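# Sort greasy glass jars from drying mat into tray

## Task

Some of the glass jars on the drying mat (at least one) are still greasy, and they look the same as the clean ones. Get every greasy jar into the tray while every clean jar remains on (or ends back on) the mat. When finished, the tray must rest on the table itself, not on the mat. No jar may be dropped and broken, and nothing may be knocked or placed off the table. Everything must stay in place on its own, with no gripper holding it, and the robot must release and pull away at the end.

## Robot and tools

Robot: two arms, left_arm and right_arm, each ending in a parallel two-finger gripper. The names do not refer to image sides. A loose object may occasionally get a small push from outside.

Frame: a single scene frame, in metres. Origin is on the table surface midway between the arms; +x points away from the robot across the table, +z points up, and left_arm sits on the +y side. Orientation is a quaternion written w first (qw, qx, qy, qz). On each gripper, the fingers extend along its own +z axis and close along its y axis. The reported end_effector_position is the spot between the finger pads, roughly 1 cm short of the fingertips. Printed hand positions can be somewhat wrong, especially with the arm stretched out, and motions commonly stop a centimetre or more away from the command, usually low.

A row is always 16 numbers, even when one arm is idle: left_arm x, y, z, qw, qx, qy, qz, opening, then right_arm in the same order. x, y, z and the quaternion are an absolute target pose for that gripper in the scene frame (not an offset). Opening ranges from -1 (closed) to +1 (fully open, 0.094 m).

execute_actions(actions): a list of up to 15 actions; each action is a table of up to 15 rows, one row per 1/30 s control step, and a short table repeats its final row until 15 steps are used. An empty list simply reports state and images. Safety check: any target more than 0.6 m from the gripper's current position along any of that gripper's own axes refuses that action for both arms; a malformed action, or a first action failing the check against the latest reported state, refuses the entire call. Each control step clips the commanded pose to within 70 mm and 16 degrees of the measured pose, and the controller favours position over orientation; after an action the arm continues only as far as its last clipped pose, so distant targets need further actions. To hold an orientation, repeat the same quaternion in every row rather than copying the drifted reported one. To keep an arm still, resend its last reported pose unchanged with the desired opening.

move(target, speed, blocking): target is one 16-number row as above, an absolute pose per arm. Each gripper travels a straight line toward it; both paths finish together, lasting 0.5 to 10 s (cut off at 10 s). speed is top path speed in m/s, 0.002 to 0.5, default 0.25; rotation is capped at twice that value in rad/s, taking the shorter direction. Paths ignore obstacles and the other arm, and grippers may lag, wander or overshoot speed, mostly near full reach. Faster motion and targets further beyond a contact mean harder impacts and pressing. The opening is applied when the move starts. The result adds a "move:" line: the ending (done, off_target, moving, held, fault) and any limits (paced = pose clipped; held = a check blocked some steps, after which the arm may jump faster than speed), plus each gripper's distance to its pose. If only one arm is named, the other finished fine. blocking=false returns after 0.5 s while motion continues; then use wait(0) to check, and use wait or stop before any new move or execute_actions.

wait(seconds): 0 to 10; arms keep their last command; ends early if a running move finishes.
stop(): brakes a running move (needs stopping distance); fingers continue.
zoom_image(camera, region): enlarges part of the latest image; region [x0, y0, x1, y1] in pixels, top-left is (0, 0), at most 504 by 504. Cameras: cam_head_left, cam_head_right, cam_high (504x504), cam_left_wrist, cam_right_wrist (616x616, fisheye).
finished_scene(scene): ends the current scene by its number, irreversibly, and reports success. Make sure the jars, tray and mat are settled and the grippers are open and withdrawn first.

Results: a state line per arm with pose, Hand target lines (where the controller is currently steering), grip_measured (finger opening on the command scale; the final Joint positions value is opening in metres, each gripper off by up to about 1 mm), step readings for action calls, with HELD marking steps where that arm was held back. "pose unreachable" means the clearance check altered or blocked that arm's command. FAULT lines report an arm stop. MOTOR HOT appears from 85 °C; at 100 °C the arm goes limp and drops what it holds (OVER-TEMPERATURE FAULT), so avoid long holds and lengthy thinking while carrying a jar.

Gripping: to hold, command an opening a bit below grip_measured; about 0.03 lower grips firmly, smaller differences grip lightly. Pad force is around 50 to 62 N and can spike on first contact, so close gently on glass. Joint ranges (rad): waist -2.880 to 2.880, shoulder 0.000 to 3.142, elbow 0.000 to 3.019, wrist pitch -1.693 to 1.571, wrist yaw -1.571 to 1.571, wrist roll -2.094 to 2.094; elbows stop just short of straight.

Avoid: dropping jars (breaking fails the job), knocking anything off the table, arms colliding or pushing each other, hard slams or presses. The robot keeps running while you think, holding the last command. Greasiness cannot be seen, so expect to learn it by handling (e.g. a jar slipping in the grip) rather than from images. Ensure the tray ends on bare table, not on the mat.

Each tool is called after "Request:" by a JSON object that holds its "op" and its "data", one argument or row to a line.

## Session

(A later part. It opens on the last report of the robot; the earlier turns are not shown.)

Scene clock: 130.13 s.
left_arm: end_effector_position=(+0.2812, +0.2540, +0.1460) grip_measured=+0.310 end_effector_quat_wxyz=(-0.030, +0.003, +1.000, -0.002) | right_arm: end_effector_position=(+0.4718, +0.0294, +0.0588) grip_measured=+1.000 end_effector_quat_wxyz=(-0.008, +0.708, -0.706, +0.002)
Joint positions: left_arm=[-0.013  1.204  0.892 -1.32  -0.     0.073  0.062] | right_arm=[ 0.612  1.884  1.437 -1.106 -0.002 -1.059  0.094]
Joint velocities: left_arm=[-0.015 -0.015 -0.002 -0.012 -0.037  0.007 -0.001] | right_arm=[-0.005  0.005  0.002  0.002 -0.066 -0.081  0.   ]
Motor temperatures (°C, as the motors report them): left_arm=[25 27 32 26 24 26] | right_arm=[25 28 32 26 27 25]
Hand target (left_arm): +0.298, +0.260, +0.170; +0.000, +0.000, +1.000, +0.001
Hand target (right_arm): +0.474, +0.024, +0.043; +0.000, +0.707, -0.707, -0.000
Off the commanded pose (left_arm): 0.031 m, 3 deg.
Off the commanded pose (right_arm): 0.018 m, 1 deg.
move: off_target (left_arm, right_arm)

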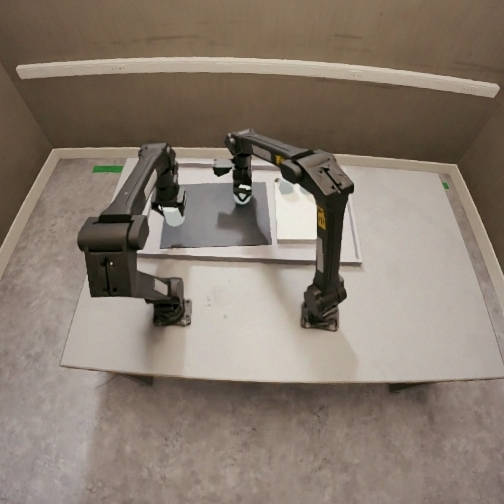

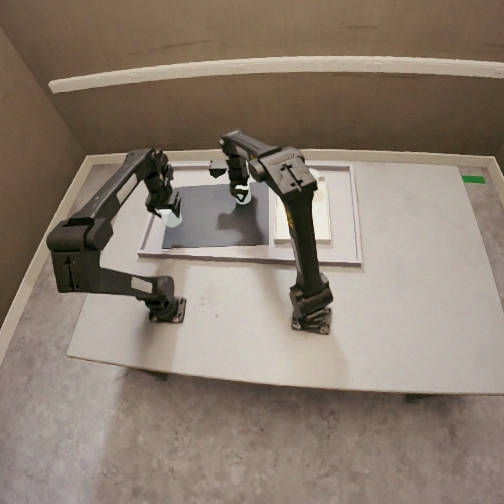

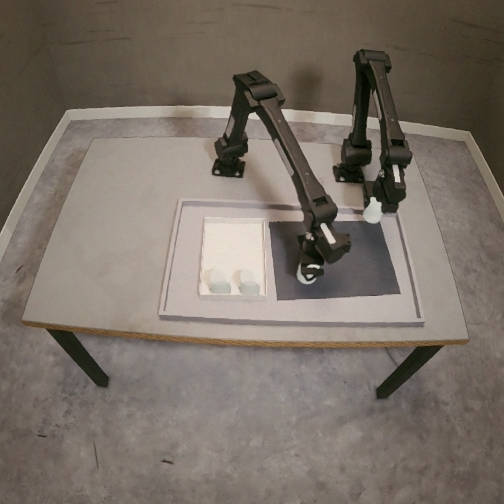

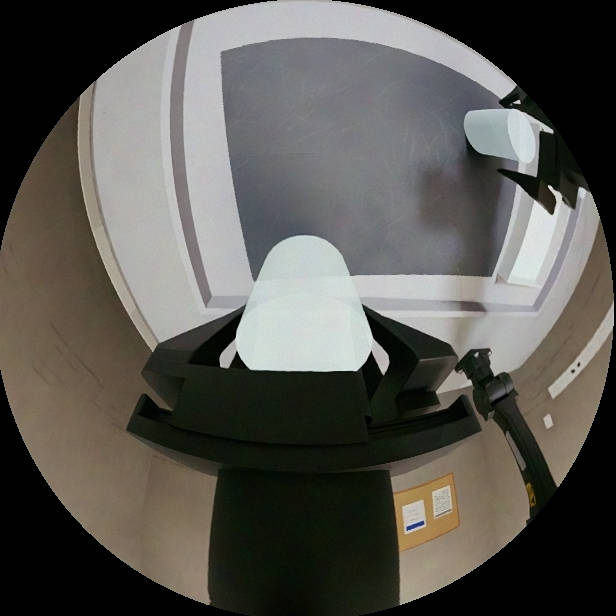

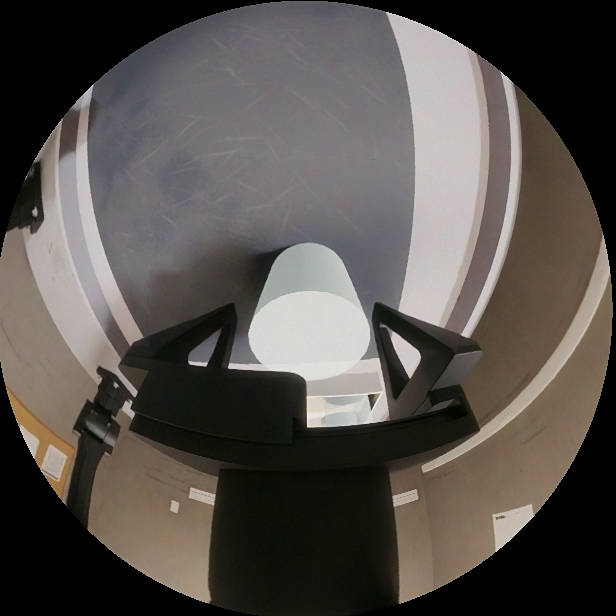

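Request:
{"op": "move", "data": {
  "target": [0.30,0.26,0.17,0,0,1,0,0.29,0.478,0.014,0.036,0,-0.7071,0.7071,0,1],
  "speed": 0.04
}}

Scene clock: 131.27 s.
left_arm: end_effector_position=(+0.2812, +0.2540, +0.1460) grip_measured=+0.310 end_effector_quat_wxyz=(-0.030, +0.003, +1.000, -0.002) | right_arm: end_effector_position=(+0.4772, +0.0204, +0.0559) grip_measured=+1.000 end_effector_quat_wxyz=(-0.012, +0.708, -0.707, +0.003)
Joint positions: left_arm=[-0.013  1.204  0.892 -1.32  -0.     0.073  0.062] | right_arm=[ 0.593  1.884  1.429 -1.091 -0.002 -1.078  0.094]
Joint velocities: left_arm=[ 0.005 -0.015  0.012  0.007  0.022  0.007 -0.   ] | right_arm=[-0.005 -0.005 -0.002  0.002 -0.007 -0.007  0.   ]
Motor temperatures (°C, as the motors report them): left_arm=[25 27 32 26 24 26] | right_arm=[25 28 32 26 27 25]
Hand target (left_arm): +0.298, +0.260, +0.170; +0.000, -0.000, +1.000, +0.001
Hand target (right_arm): +0.477, +0.014, +0.036; +0.000, +0.707, -0.707, +0.000
Off the commanded pose (left_arm): 0.031 m, 3 deg.
Off the commanded pose (right_arm): 0.021 m, 1 deg.
move: off_target (left_arm, right_arm)

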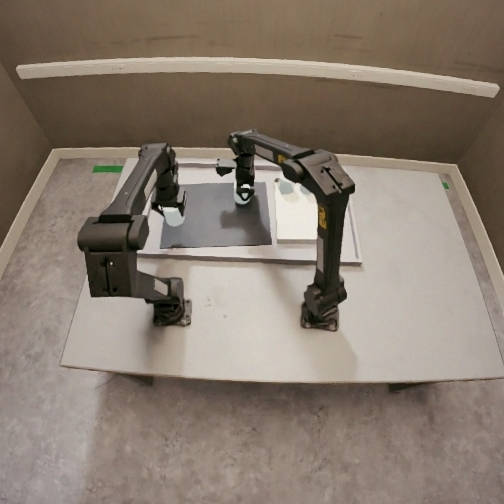

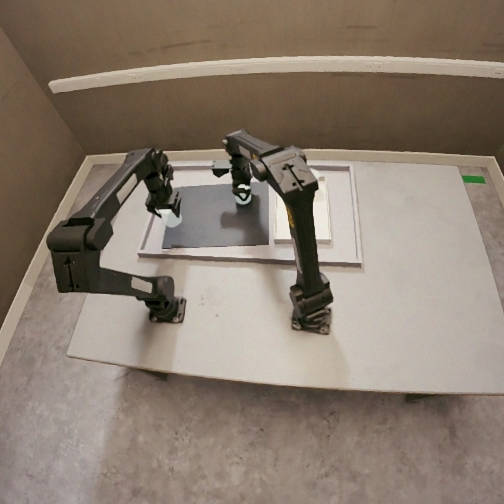

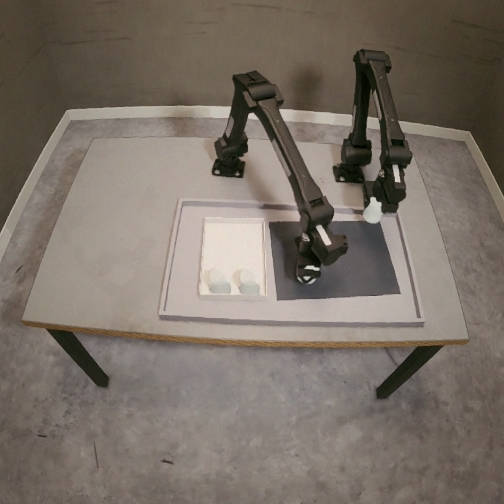

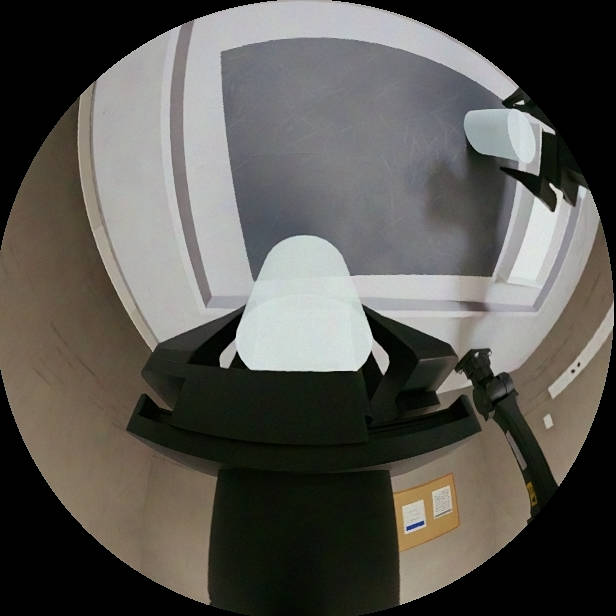

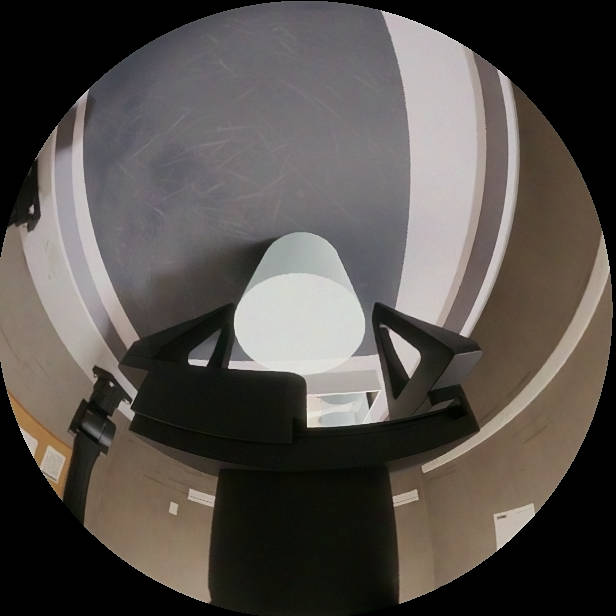

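Centered. Close, lift, and carry.

Request:
{"op": "execute_actions", "data": {
  "actions": [
    [[0.30,0.26,0.17,0,0,1,0,0.29,0.478,0.016,0.045,0,-0.7071,0.7071,0,0.8],[0.30,0.26,0.17,0,0,1,0,0.29,0.478,0.016,0.045,0,-0.7071,0.7071,0,0.65],[0.30,0.26,0.17,0,0,1,0,0.29,0.478,0.016,0.045,0,-0.7071,0.7071,0,0.55],[0.30,0.26,0.17,0,0,1,0,0.29,0.478,0.016,0.045,0,-0.7071,0.7071,0,0.47],[0.30,0.26,0.17,0,0,1,0,0.29,0.478,0.016,0.045,0,-0.7071,0.7071,0,0.42],[0.30,0.26,0.17,0,0,1,0,0.29,0.478,0.016,0.045,0,-0.7071,0.7071,0,0.38],[0.30,0.26,0.17,0,0,1,0,0.29,0.478,0.016,0.045,0,-0.7071,0.7071,0,0.36],[0.30,0.26,0.17,0,0,1,0,0.29,0.478,0.016,0.045,0,-0.7071,0.7071,0,0.345],[0.30,0.26,0.17,0,0,1,0,0.29,0.478,0.016,0.045,0,-0.7071,0.7071,0,0.33],[0.30,0.26,0.17,0,0,1,0,0.29,0.478,0.016,0.045,0,-0.7071,0.7071,0,0.32],[0.30,0.26,0.17,0,0,1,0,0.29,0.478,0.016,0.045,0,-0.7071,0.7071,0,0.31],[0.30,0.26,0.17,0,0,1,0,0.29,0.478,0.016,0.045,0,-0.7071,0.7071,0,0.30],[0.30,0.26,0.17,0,0,1,0,0.29,0.478,0.016,0.045,0,-0.7071,0.7071,0,0.29]]
  ]
}}

Request:
{"op": "move", "data": {
  "target": [0.30,0.26,0.17,0,0,1,0,0.29,0.45,-0.01,0.15,0,-0.7071,0.7071,0,0.29],
  "speed": 0.15
}}

Scene clock: 132.00 s.
left_arm: end_effector_position=(+0.2812, +0.2540, +0.1460) grip_measured=+0.310 end_effector_quat_wxyz=(-0.030, +0.003, +1.000, -0.002) | right_arm: end_effector_position=(+0.4772, +0.0204, +0.0559) grip_measured=+0.307 end_effector_quat_wxyz=(-0.012, +0.708, -0.706, +0.003)
Joint positions: left_arm=[-0.013  1.204  0.892 -1.32  -0.     0.073  0.062] | right_arm=[ 0.593  1.884  1.429 -1.091 -0.002 -1.079  0.061]
Joint velocities: left_arm=[ 0.005 -0.005 -0.017  0.017  0.037 -0.051 -0.   ] | right_arm=[ 0.005 -0.005  0.012 -0.007  0.022 -0.022 -0.001]
Motor temperatures (°C, as the motors report them): left_arm=[25 27 32 26 24 26] | right_arm=[25 28 32 26 27 25]
Hand target (left_arm): +0.298, +0.260, +0.170; +0.000, -0.000, +1.000, +0.001
Hand target (right_arm): +0.478, +0.016, +0.045; -0.000, +0.707, -0.707, +0.000
Off the commanded pose (left_arm): 0.031 m, 3 deg.
Off the commanded pose (right_arm): 0.012 m, 1 deg.
Step readings (end_effector_position):
0: left_arm (+0.2812, +0.2540, +0.1460) | right_arm (+0.4772, +0.0204, +0.0559)
1: left_arm (+0.2812, +0.2540, +0.1460) | right_arm (+0.4772, +0.0204, +0.0559)
2: left_arm (+0.2812, +0.2540, +0.1460) | right_arm (+0.4772, +0.0204, +0.0559)
4: left_arm (+0.2812, +0.2540, +0.1460) | right_arm (+0.4772, +0.0204, +0.0559)
8: left_arm (+0.2812, +0.2540, +0.1460) | right_arm (+0.4772, +0.0204, +0.0559)
15: end_effector_position above

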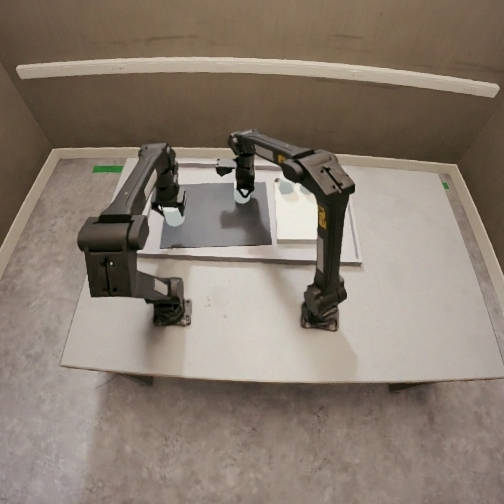

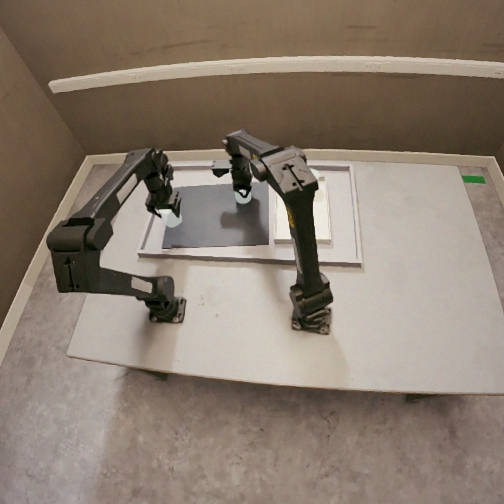

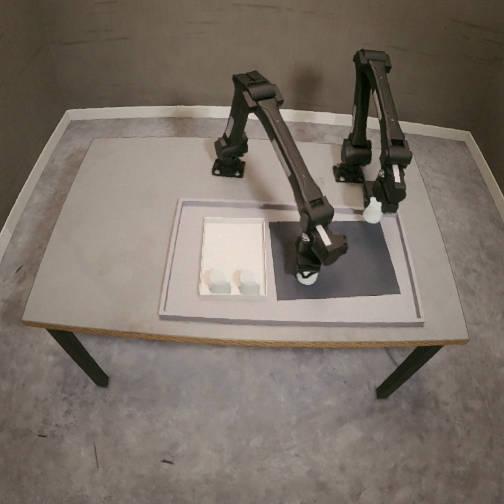

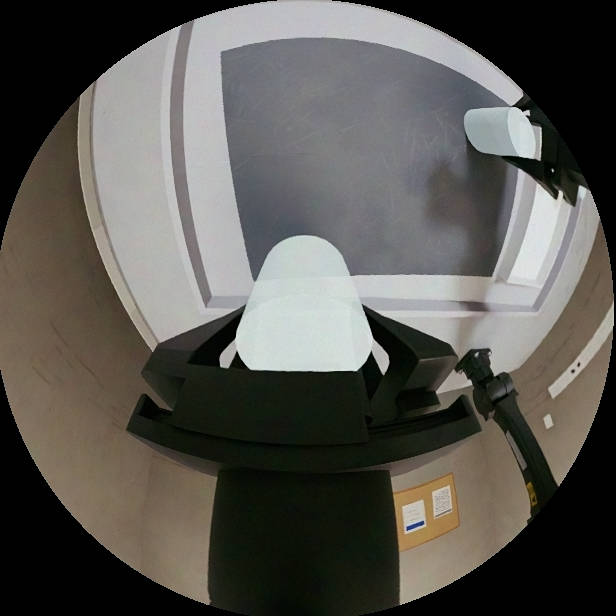

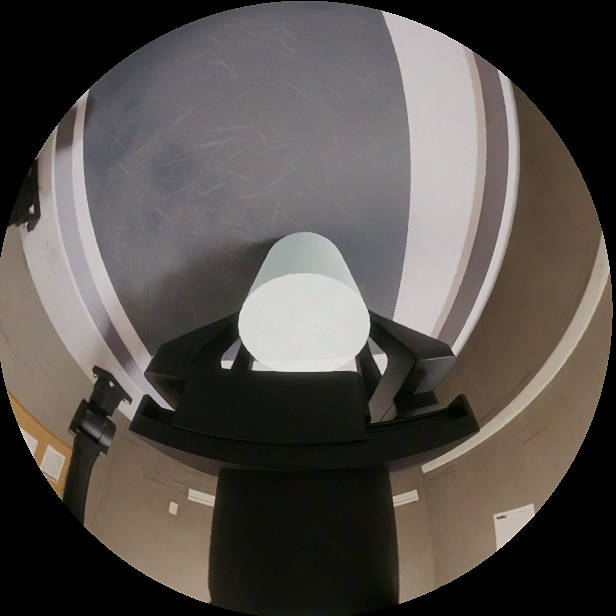

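Scene clock: 133.07 s.
left_arm: end_effector_position=(+0.2812, +0.2540, +0.1460) grip_measured=+0.310 end_effector_quat_wxyz=(-0.030, +0.003, +1.000, -0.002) | right_arm: end_effector_position=(+0.4420, -0.0077, +0.1363) grip_measured=+0.307 end_effector_quat_wxyz=(+0.009, +0.708, -0.706, -0.004)
Joint positions: left_arm=[-0.013  1.204  0.892 -1.32  -0.     0.073  0.062] | right_arm=[ 0.577  1.726  1.429 -1.293 -0.001 -1.094  0.061]
Joint velocities: left_arm=[-0.005 -0.005  0.022  0.002 -0.037 -0.037 -0.   ] | right_arm=[-0.005 -0.005 -0.007 -0.007  0.051  0.007 -0.001]
Motor temperatures (°C, as the motors report them): left_arm=[25 27 33 26 24 26] | right_arm=[25 28 32 26 27 25]
Hand target (left_arm): +0.298, +0.260, +0.170; +0.000, -0.000, +1.000, +0.001
Hand target (right_arm): +0.449, -0.010, +0.150; +0.000, +0.707, -0.707, +0.000
Off the commanded pose (left_arm): 0.031 m, 3 deg.
Off the commanded pose (right_arm): 0.016 m, 1 deg.
move: off_target (left_arm, right_arm)

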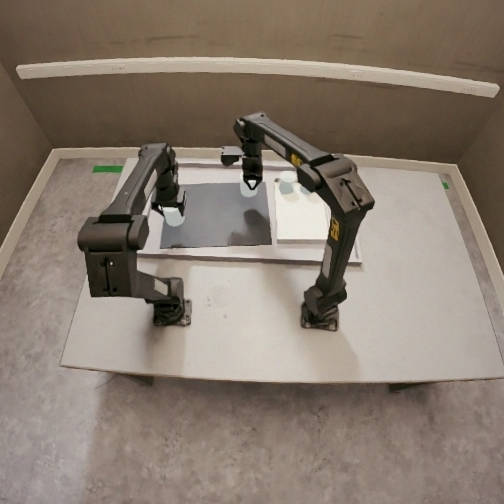

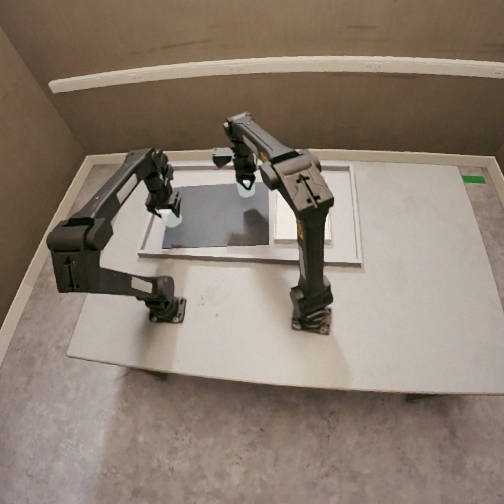

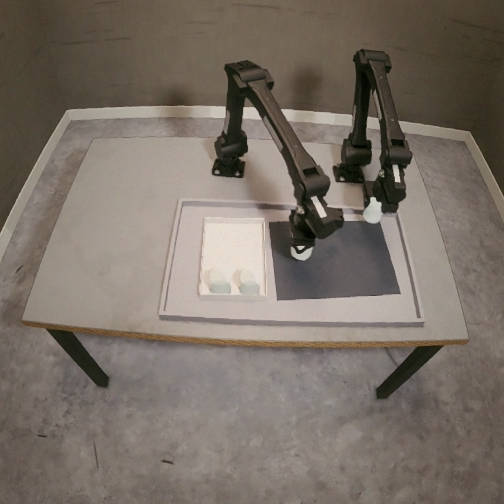

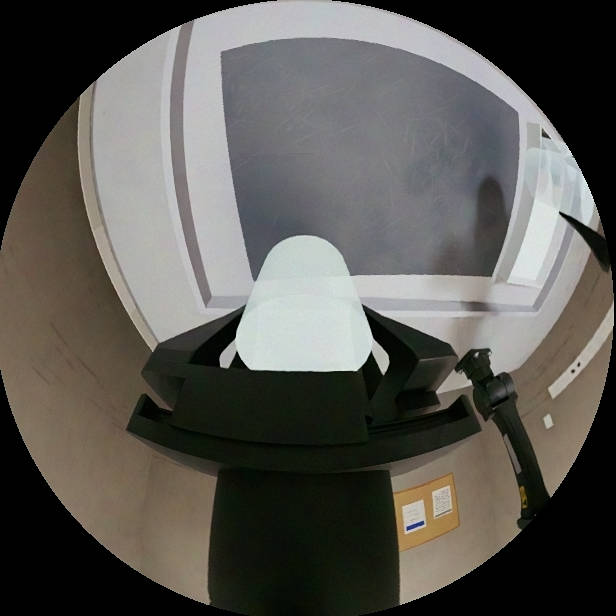

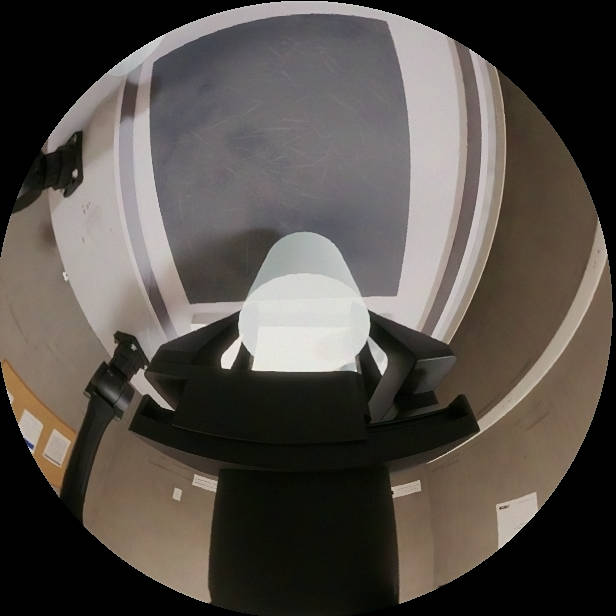

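Request:
{"op": "move", "data": {
  "target": [0.37,0.06,0.19,0,0,1,0,0.29,0.345,-0.243,0.13,0,-0.7071,0.7071,0,0.29],
  "speed": 0.18
}}

Request:
{"op": "move", "data": {
  "target": [0.37,0.06,0.19,0,0,1,0,0.29,0.345,-0.243,0.056,0,-0.7071,0.7071,0,0.29],
  "speed": 0.07
}}

Scene clock: 135.13 s.
left_arm: end_effector_position=(+0.3537, +0.0693, +0.1743) grip_measured=+0.310 end_effector_quat_wxyz=(-0.018, +0.000, +1.000, +0.004) | right_arm: end_effector_position=(+0.3414, -0.2423, +0.1260) grip_measured=+0.307 end_effector_quat_wxyz=(+0.013, +0.703, -0.711, -0.009)
Joint positions: left_arm=[-0.495  1.452  1.201 -1.357  0.007 -0.416  0.062] | right_arm=[ 0.099  1.346  0.962 -1.217  0.005 -1.56   0.061]
Joint velocities: left_arm=[-0.005 -0.005 -0.012 -0.017 -0.007 -0.007 -0.   ] | right_arm=[-0.005  0.005 -0.012 -0.032  0.022 -0.022 -0.001]
Motor temperatures (°C, as the motors report them): left_arm=[25 27 33 26 24 26] | right_arm=[25 28 32 26 27 25]
Hand target (left_arm): +0.367, +0.060, +0.192; -0.000, -0.000, +1.000, -0.002
Hand target (right_arm): +0.343, -0.242, +0.129; +0.003, +0.707, -0.707, -0.001
Off the commanded pose (left_arm): 0.024 m, 2 deg.
Off the commanded pose (right_arm): 0.005 m, 2 deg.
move: off_target (left_arm)

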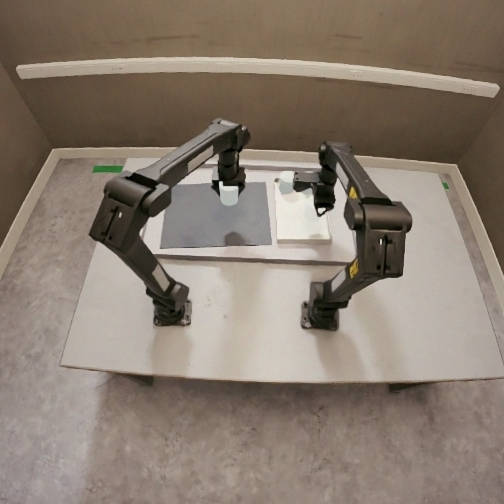

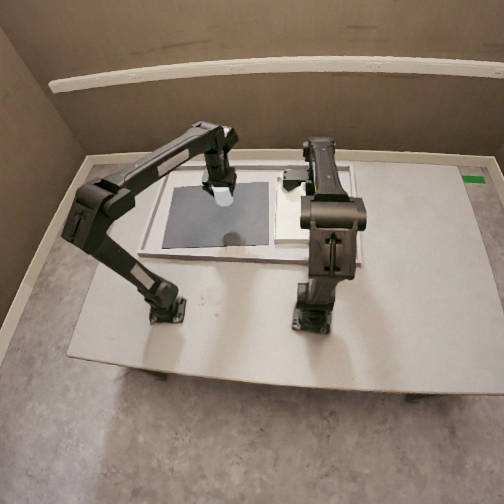

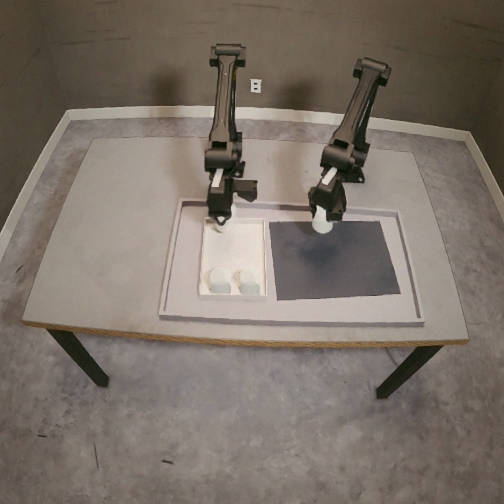

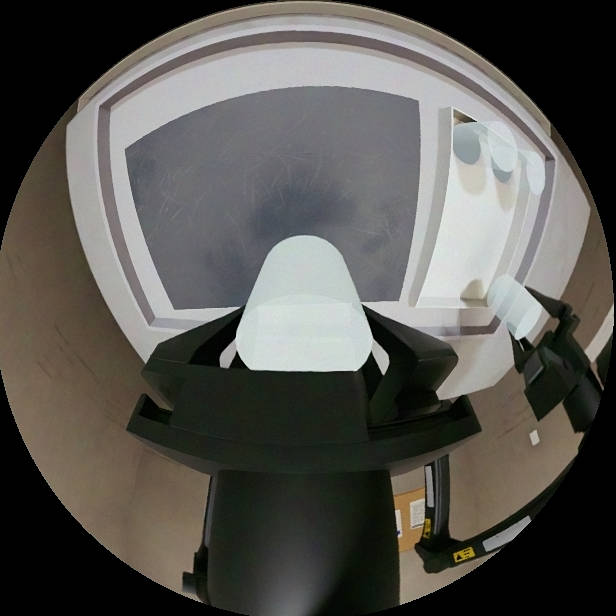

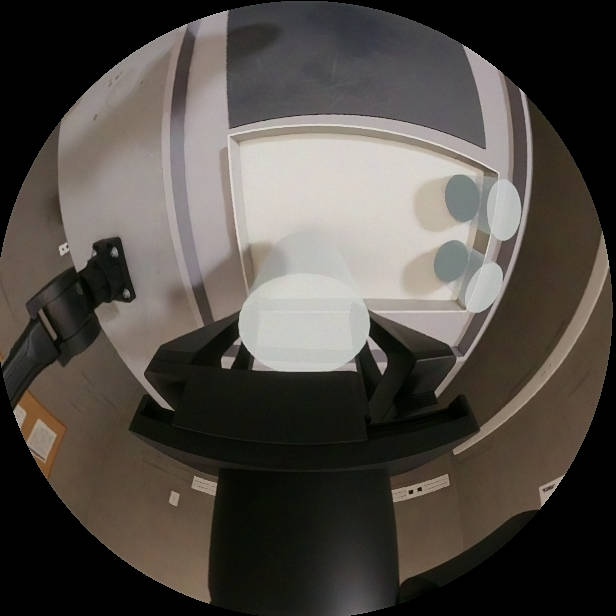

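Scene clock: 136.47 s.
left_arm: end_effector_position=(+0.3540, +0.0698, +0.1738) grip_measured=+0.310 end_effector_quat_wxyz=(-0.018, +0.000, +1.000, +0.006) | right_arm: end_effector_position=(+0.3445, -0.2419, +0.0632) grip_measured=+0.307 end_effector_quat_wxyz=(-0.001, +0.706, -0.709, +0.003)
Joint positions: left_arm=[-0.495  1.453  1.201 -1.357  0.003 -0.417  0.062] | right_arm=[ 0.099  1.416  0.846 -0.995  0.003 -1.566  0.061]
Joint velocities: left_arm=[-0.015 -0.015  0.012 -0.002  0.037  0.007  0.001] | right_arm=[-0.005  0.005 -0.007  0.032 -0.051 -0.066  0.001]
Motor temperatures (°C, as the motors report them): left_arm=[25 27 33 26 24 26] | right_arm=[25 28 32 26 27 25]
Hand target (left_arm): +0.369, +0.060, +0.190; +0.000, +0.000, +1.000, -0.000
Hand target (right_arm): +0.345, -0.243, +0.056; -0.000, +0.707, -0.707, -0.000
Off the commanded pose (left_arm): 0.025 m, 2 deg.
Off the commanded pose (right_arm): 0.007 m, 0 deg.
move: off_target (left_arm)

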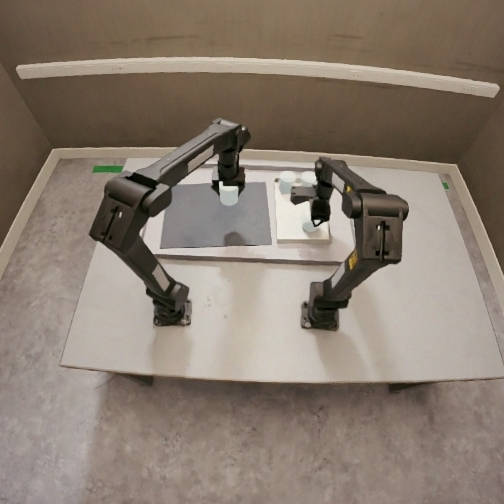

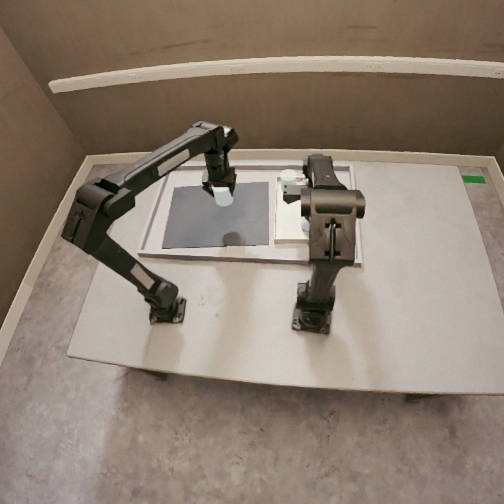

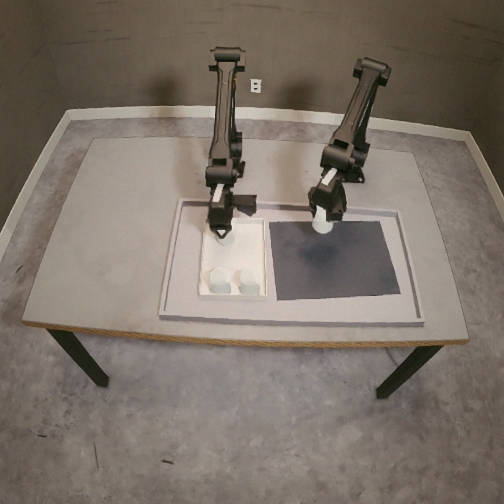

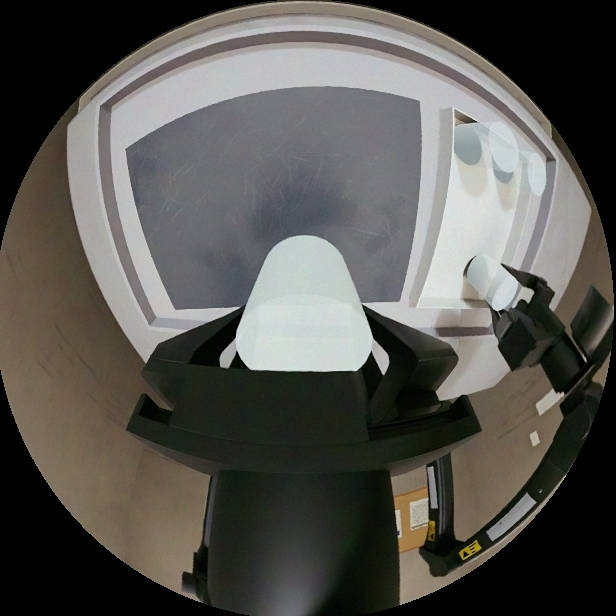

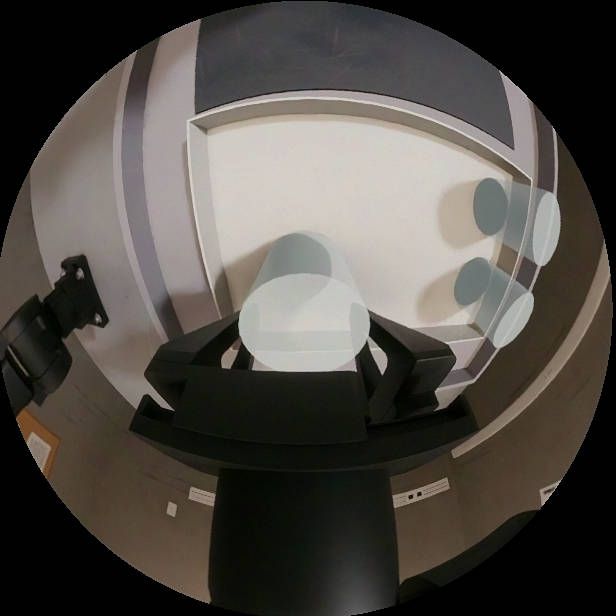

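Request:
{"op": "execute_actions", "data": {
  "actions": [
    [[0.37,0.06,0.19,0,0,1,0,0.29,0.345,-0.243,0.055,0,-0.7071,0.7071,0,0.29],[0.37,0.06,0.19,0,0,1,0,0.29,0.345,-0.243,0.054,0,-0.7071,0.7071,0,0.29],[0.37,0.06,0.19,0,0,1,0,0.29,0.345,-0.243,0.053,0,-0.7071,0.7071,0,0.29],[0.37,0.06,0.19,0,0,1,0,0.29,0.345,-0.243,0.052,0,-0.7071,0.7071,0,0.29],[0.37,0.06,0.19,0,0,1,0,0.29,0.345,-0.243,0.051,0,-0.7071,0.7071,0,0.29],[0.37,0.06,0.19,0,0,1,0,0.29,0.345,-0.243,0.050,0,-0.7071,0.7071,0,0.29]],
    [[0.37,0.06,0.19,0,0,1,0,0.29,0.345,-0.243,0.052,0,-0.7071,0.7071,0,0.32],[0.37,0.06,0.19,0,0,1,0,0.29,0.345,-0.243,0.052,0,-0.7071,0.7071,0,0.335],[0.37,0.06,0.19,0,0,1,0,0.29,0.345,-0.243,0.052,0,-0.7071,0.7071,0,0.35],[0.37,0.06,0.19,0,0,1,0,0.29,0.345,-0.243,0.052,0,-0.7071,0.7071,0,0.38],[0.37,0.06,0.19,0,0,1,0,0.29,0.345,-0.243,0.052,0,-0.7071,0.7071,0,0.45],[0.37,0.06,0.19,0,0,1,0,0.29,0.345,-0.243,0.052,0,-0.7071,0.7071,0,0.55],[0.37,0.06,0.19,0,0,1,0,0.29,0.345,-0.243,0.052,0,-0.7071,0.7071,0,0.7],[0.37,0.06,0.19,0,0,1,0,0.29,0.345,-0.243,0.052,0,-0.7071,0.7071,0,0.85],[0.37,0.06,0.19,0,0,1,0,0.29,0.345,-0.243,0.052,0,-0.7071,0.7071,0,1]]
  ]
}}

Request:
{"op": "move", "data": {
  "target": [0.37,0.06,0.19,0,0,1,0,0.29,0.352,-0.243,0.15,0,-0.7071,0.7071,0,1],
  "speed": 0.1
}}

Scene clock: 137.70 s.
left_arm: end_effector_position=(+0.3540, +0.0698, +0.1738) grip_measured=+0.310 end_effector_quat_wxyz=(-0.018, +0.000, +1.000, +0.006) | right_arm: end_effector_position=(+0.3453, -0.2419, +0.0584) grip_measured=+1.000 end_effector_quat_wxyz=(-0.002, +0.706, -0.708, +0.004)
Joint positions: left_arm=[-0.495  1.453  1.201 -1.357  0.003 -0.417  0.062] | right_arm=[ 0.099  1.423  0.839 -0.977  0.003 -1.566  0.094]
Joint velocities: left_arm=[-0.005 -0.015  0.007  0.002 -0.007 -0.095 -0.   ] | right_arm=[ 0.005 -0.015  0.027 -0.007  0.037 -0.081  0.   ]
Motor temperatures (°C, as the motors report them): left_arm=[25 27 33 26 24 26] | right_arm=[25 28 32 26 27 25]
Hand target (left_arm): +0.369, +0.060, +0.190; +0.000, +0.000, +1.000, -0.000
Hand target (right_arm): +0.345, -0.243, +0.052; +0.000, +0.707, -0.707, +0.000
Off the commanded pose (left_arm): 0.025 m, 2 deg.
Off the commanded pose (right_arm): 0.007 m, 1 deg.
Step readings (end_effector_position; steps 1 to 15: 1st action; 16 to 30: 2nd action):
0: left_arm (+0.3540, +0.0698, +0.1738) | right_arm (+0.3445, -0.2419, +0.0632)
1: left_arm (+0.3540, +0.0698, +0.1738) | right_arm (+0.3446, -0.2419, +0.0632)
2: left_arm (+0.3540, +0.0698, +0.1738) | right_arm (+0.3450, -0.2419, +0.0632)
4: left_arm (+0.3540, +0.0698, +0.1738) | right_arm (+0.3460, -0.2419, +0.0630)
8: left_arm (+0.3540, +0.0698, +0.1738) | right_arm (+0.3462, -0.2419, +0.0608)
15: left_arm (+0.3540, +0.0698, +0.1738) | right_arm (+0.3453, -0.2419, +0.0584)
16: left_arm (+0.3540, +0.0698, +0.1738) | right_arm (+0.3453, -0.2419, +0.0584)
17: left_arm (+0.3540, +0.0698, +0.1738) | right_arm (+0.3453, -0.2419, +0.0584)
19: left_arm (+0.3540, +0.0698, +0.1738) | right_arm (+0.3453, -0.2419, +0.0584)
23: left_arm (+0.3540, +0.0698, +0.1738) | right_arm (+0.3453, -0.2419, +0.0584)
30: end_effector_position above

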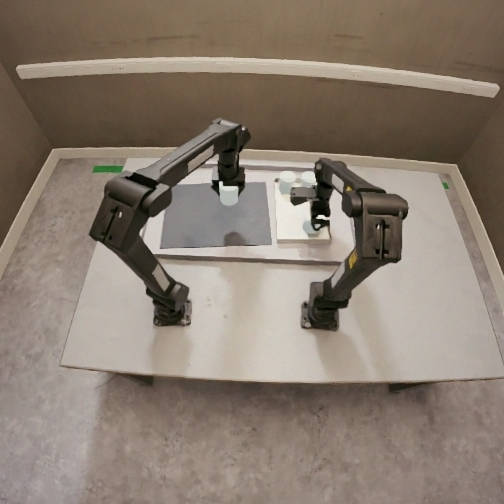

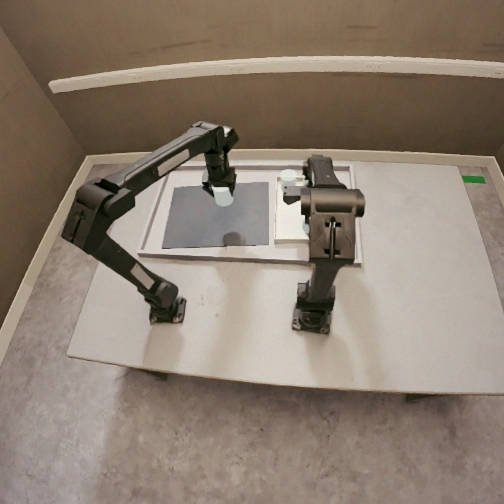

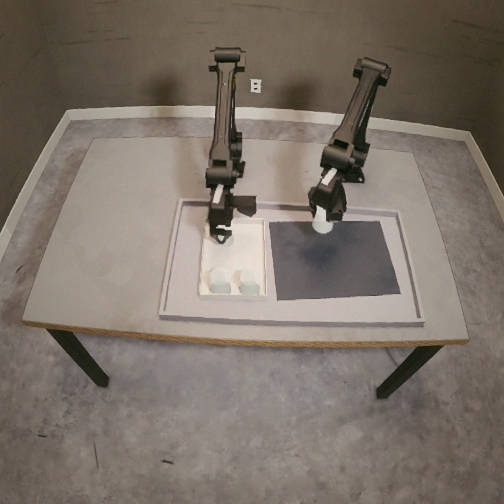

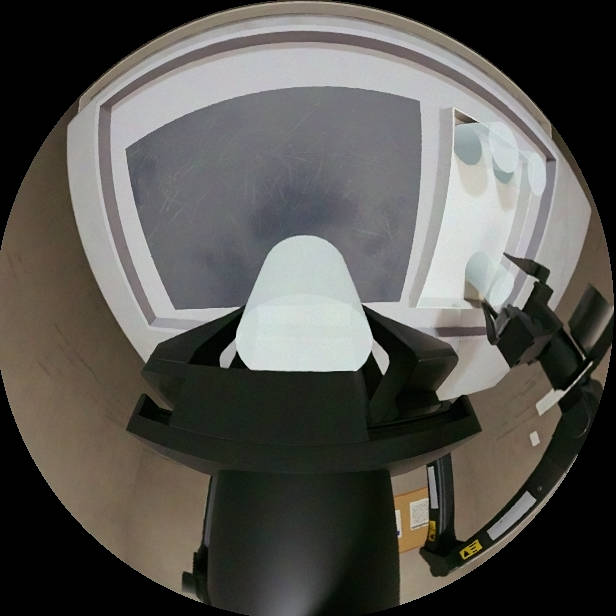

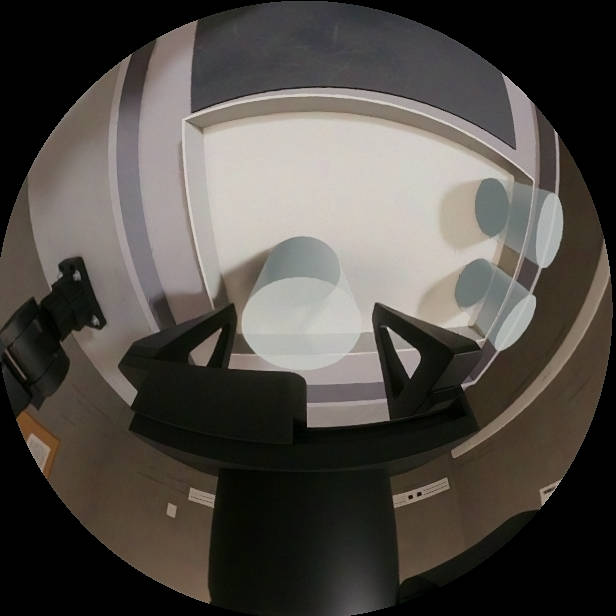

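Scene clock: 138.97 s.
left_arm: end_effector_position=(+0.3540, +0.0698, +0.1738) grip_measured=+0.310 end_effector_quat_wxyz=(-0.018, +0.000, +1.000, +0.006) | right_arm: end_effector_position=(+0.3398, -0.2419, +0.1325) grip_measured=+1.000 end_effector_quat_wxyz=(+0.013, +0.706, -0.708, -0.011)
Joint positions: left_arm=[-0.495  1.453  1.201 -1.357  0.003 -0.417  0.062] | right_arm=[ 0.099  1.338  0.972 -1.24   0.003 -1.566  0.094]
Joint velocities: left_arm=[-0.015 -0.005 -0.012  0.012 -0.037 -0.007 -0.001] | right_arm=[-0.015 -0.005 -0.002 -0.002  0.022 -0.051  0.   ]
Motor temperatures (°C, as the motors report them): left_arm=[25 27 33 26 24 26] | right_arm=[25 28 32 26 27 25]
Hand target (left_arm): +0.369, +0.060, +0.190; +0.000, +0.000, +1.000, -0.000
Hand target (right_arm): +0.351, -0.243, +0.150; +0.000, +0.707, -0.707, +0.000
Off the commanded pose (left_arm): 0.025 m, 2 deg.
Off the commanded pose (right_arm): 0.021 m, 2 deg.
move: off_target (left_arm, right_arm)

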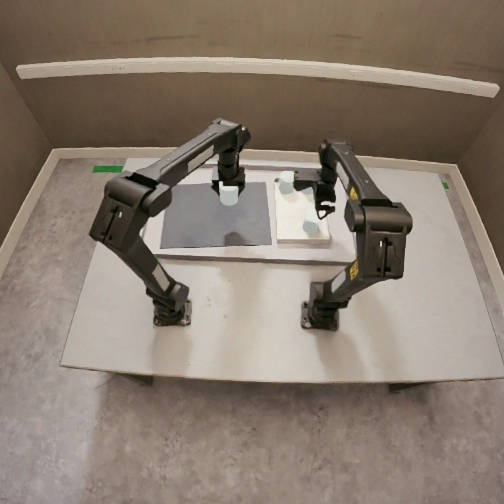

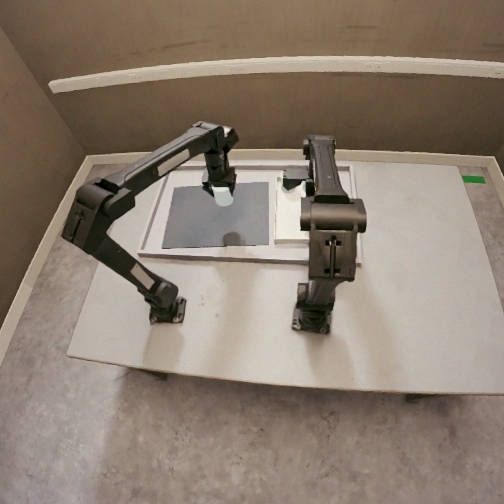

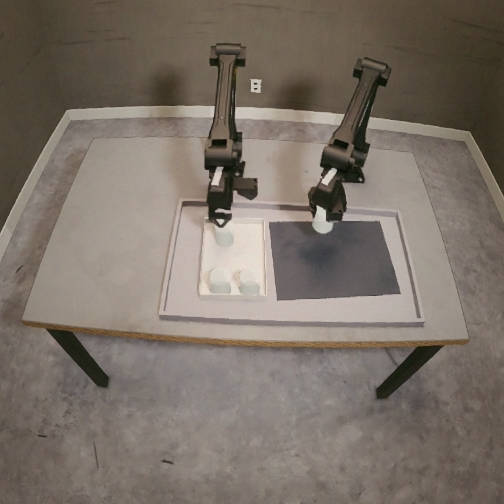

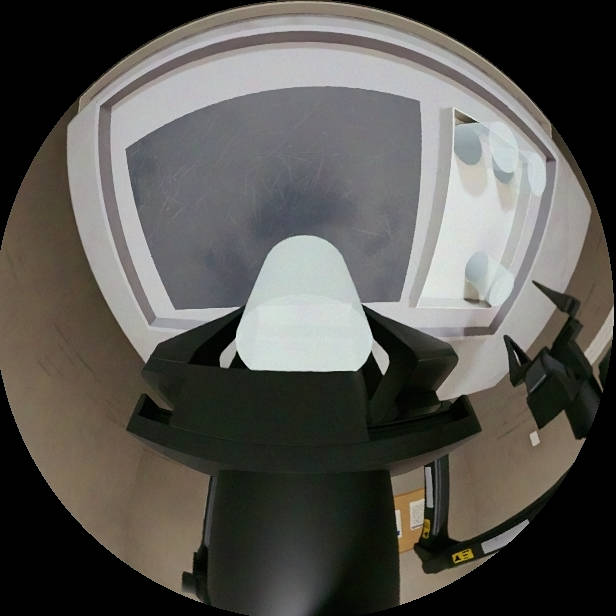

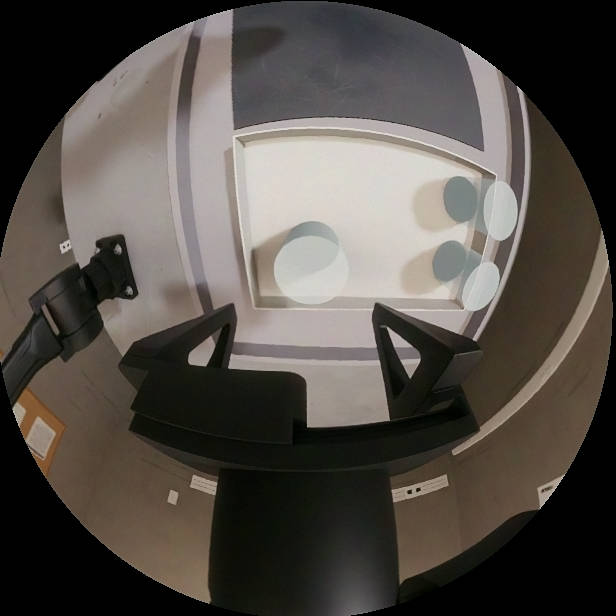

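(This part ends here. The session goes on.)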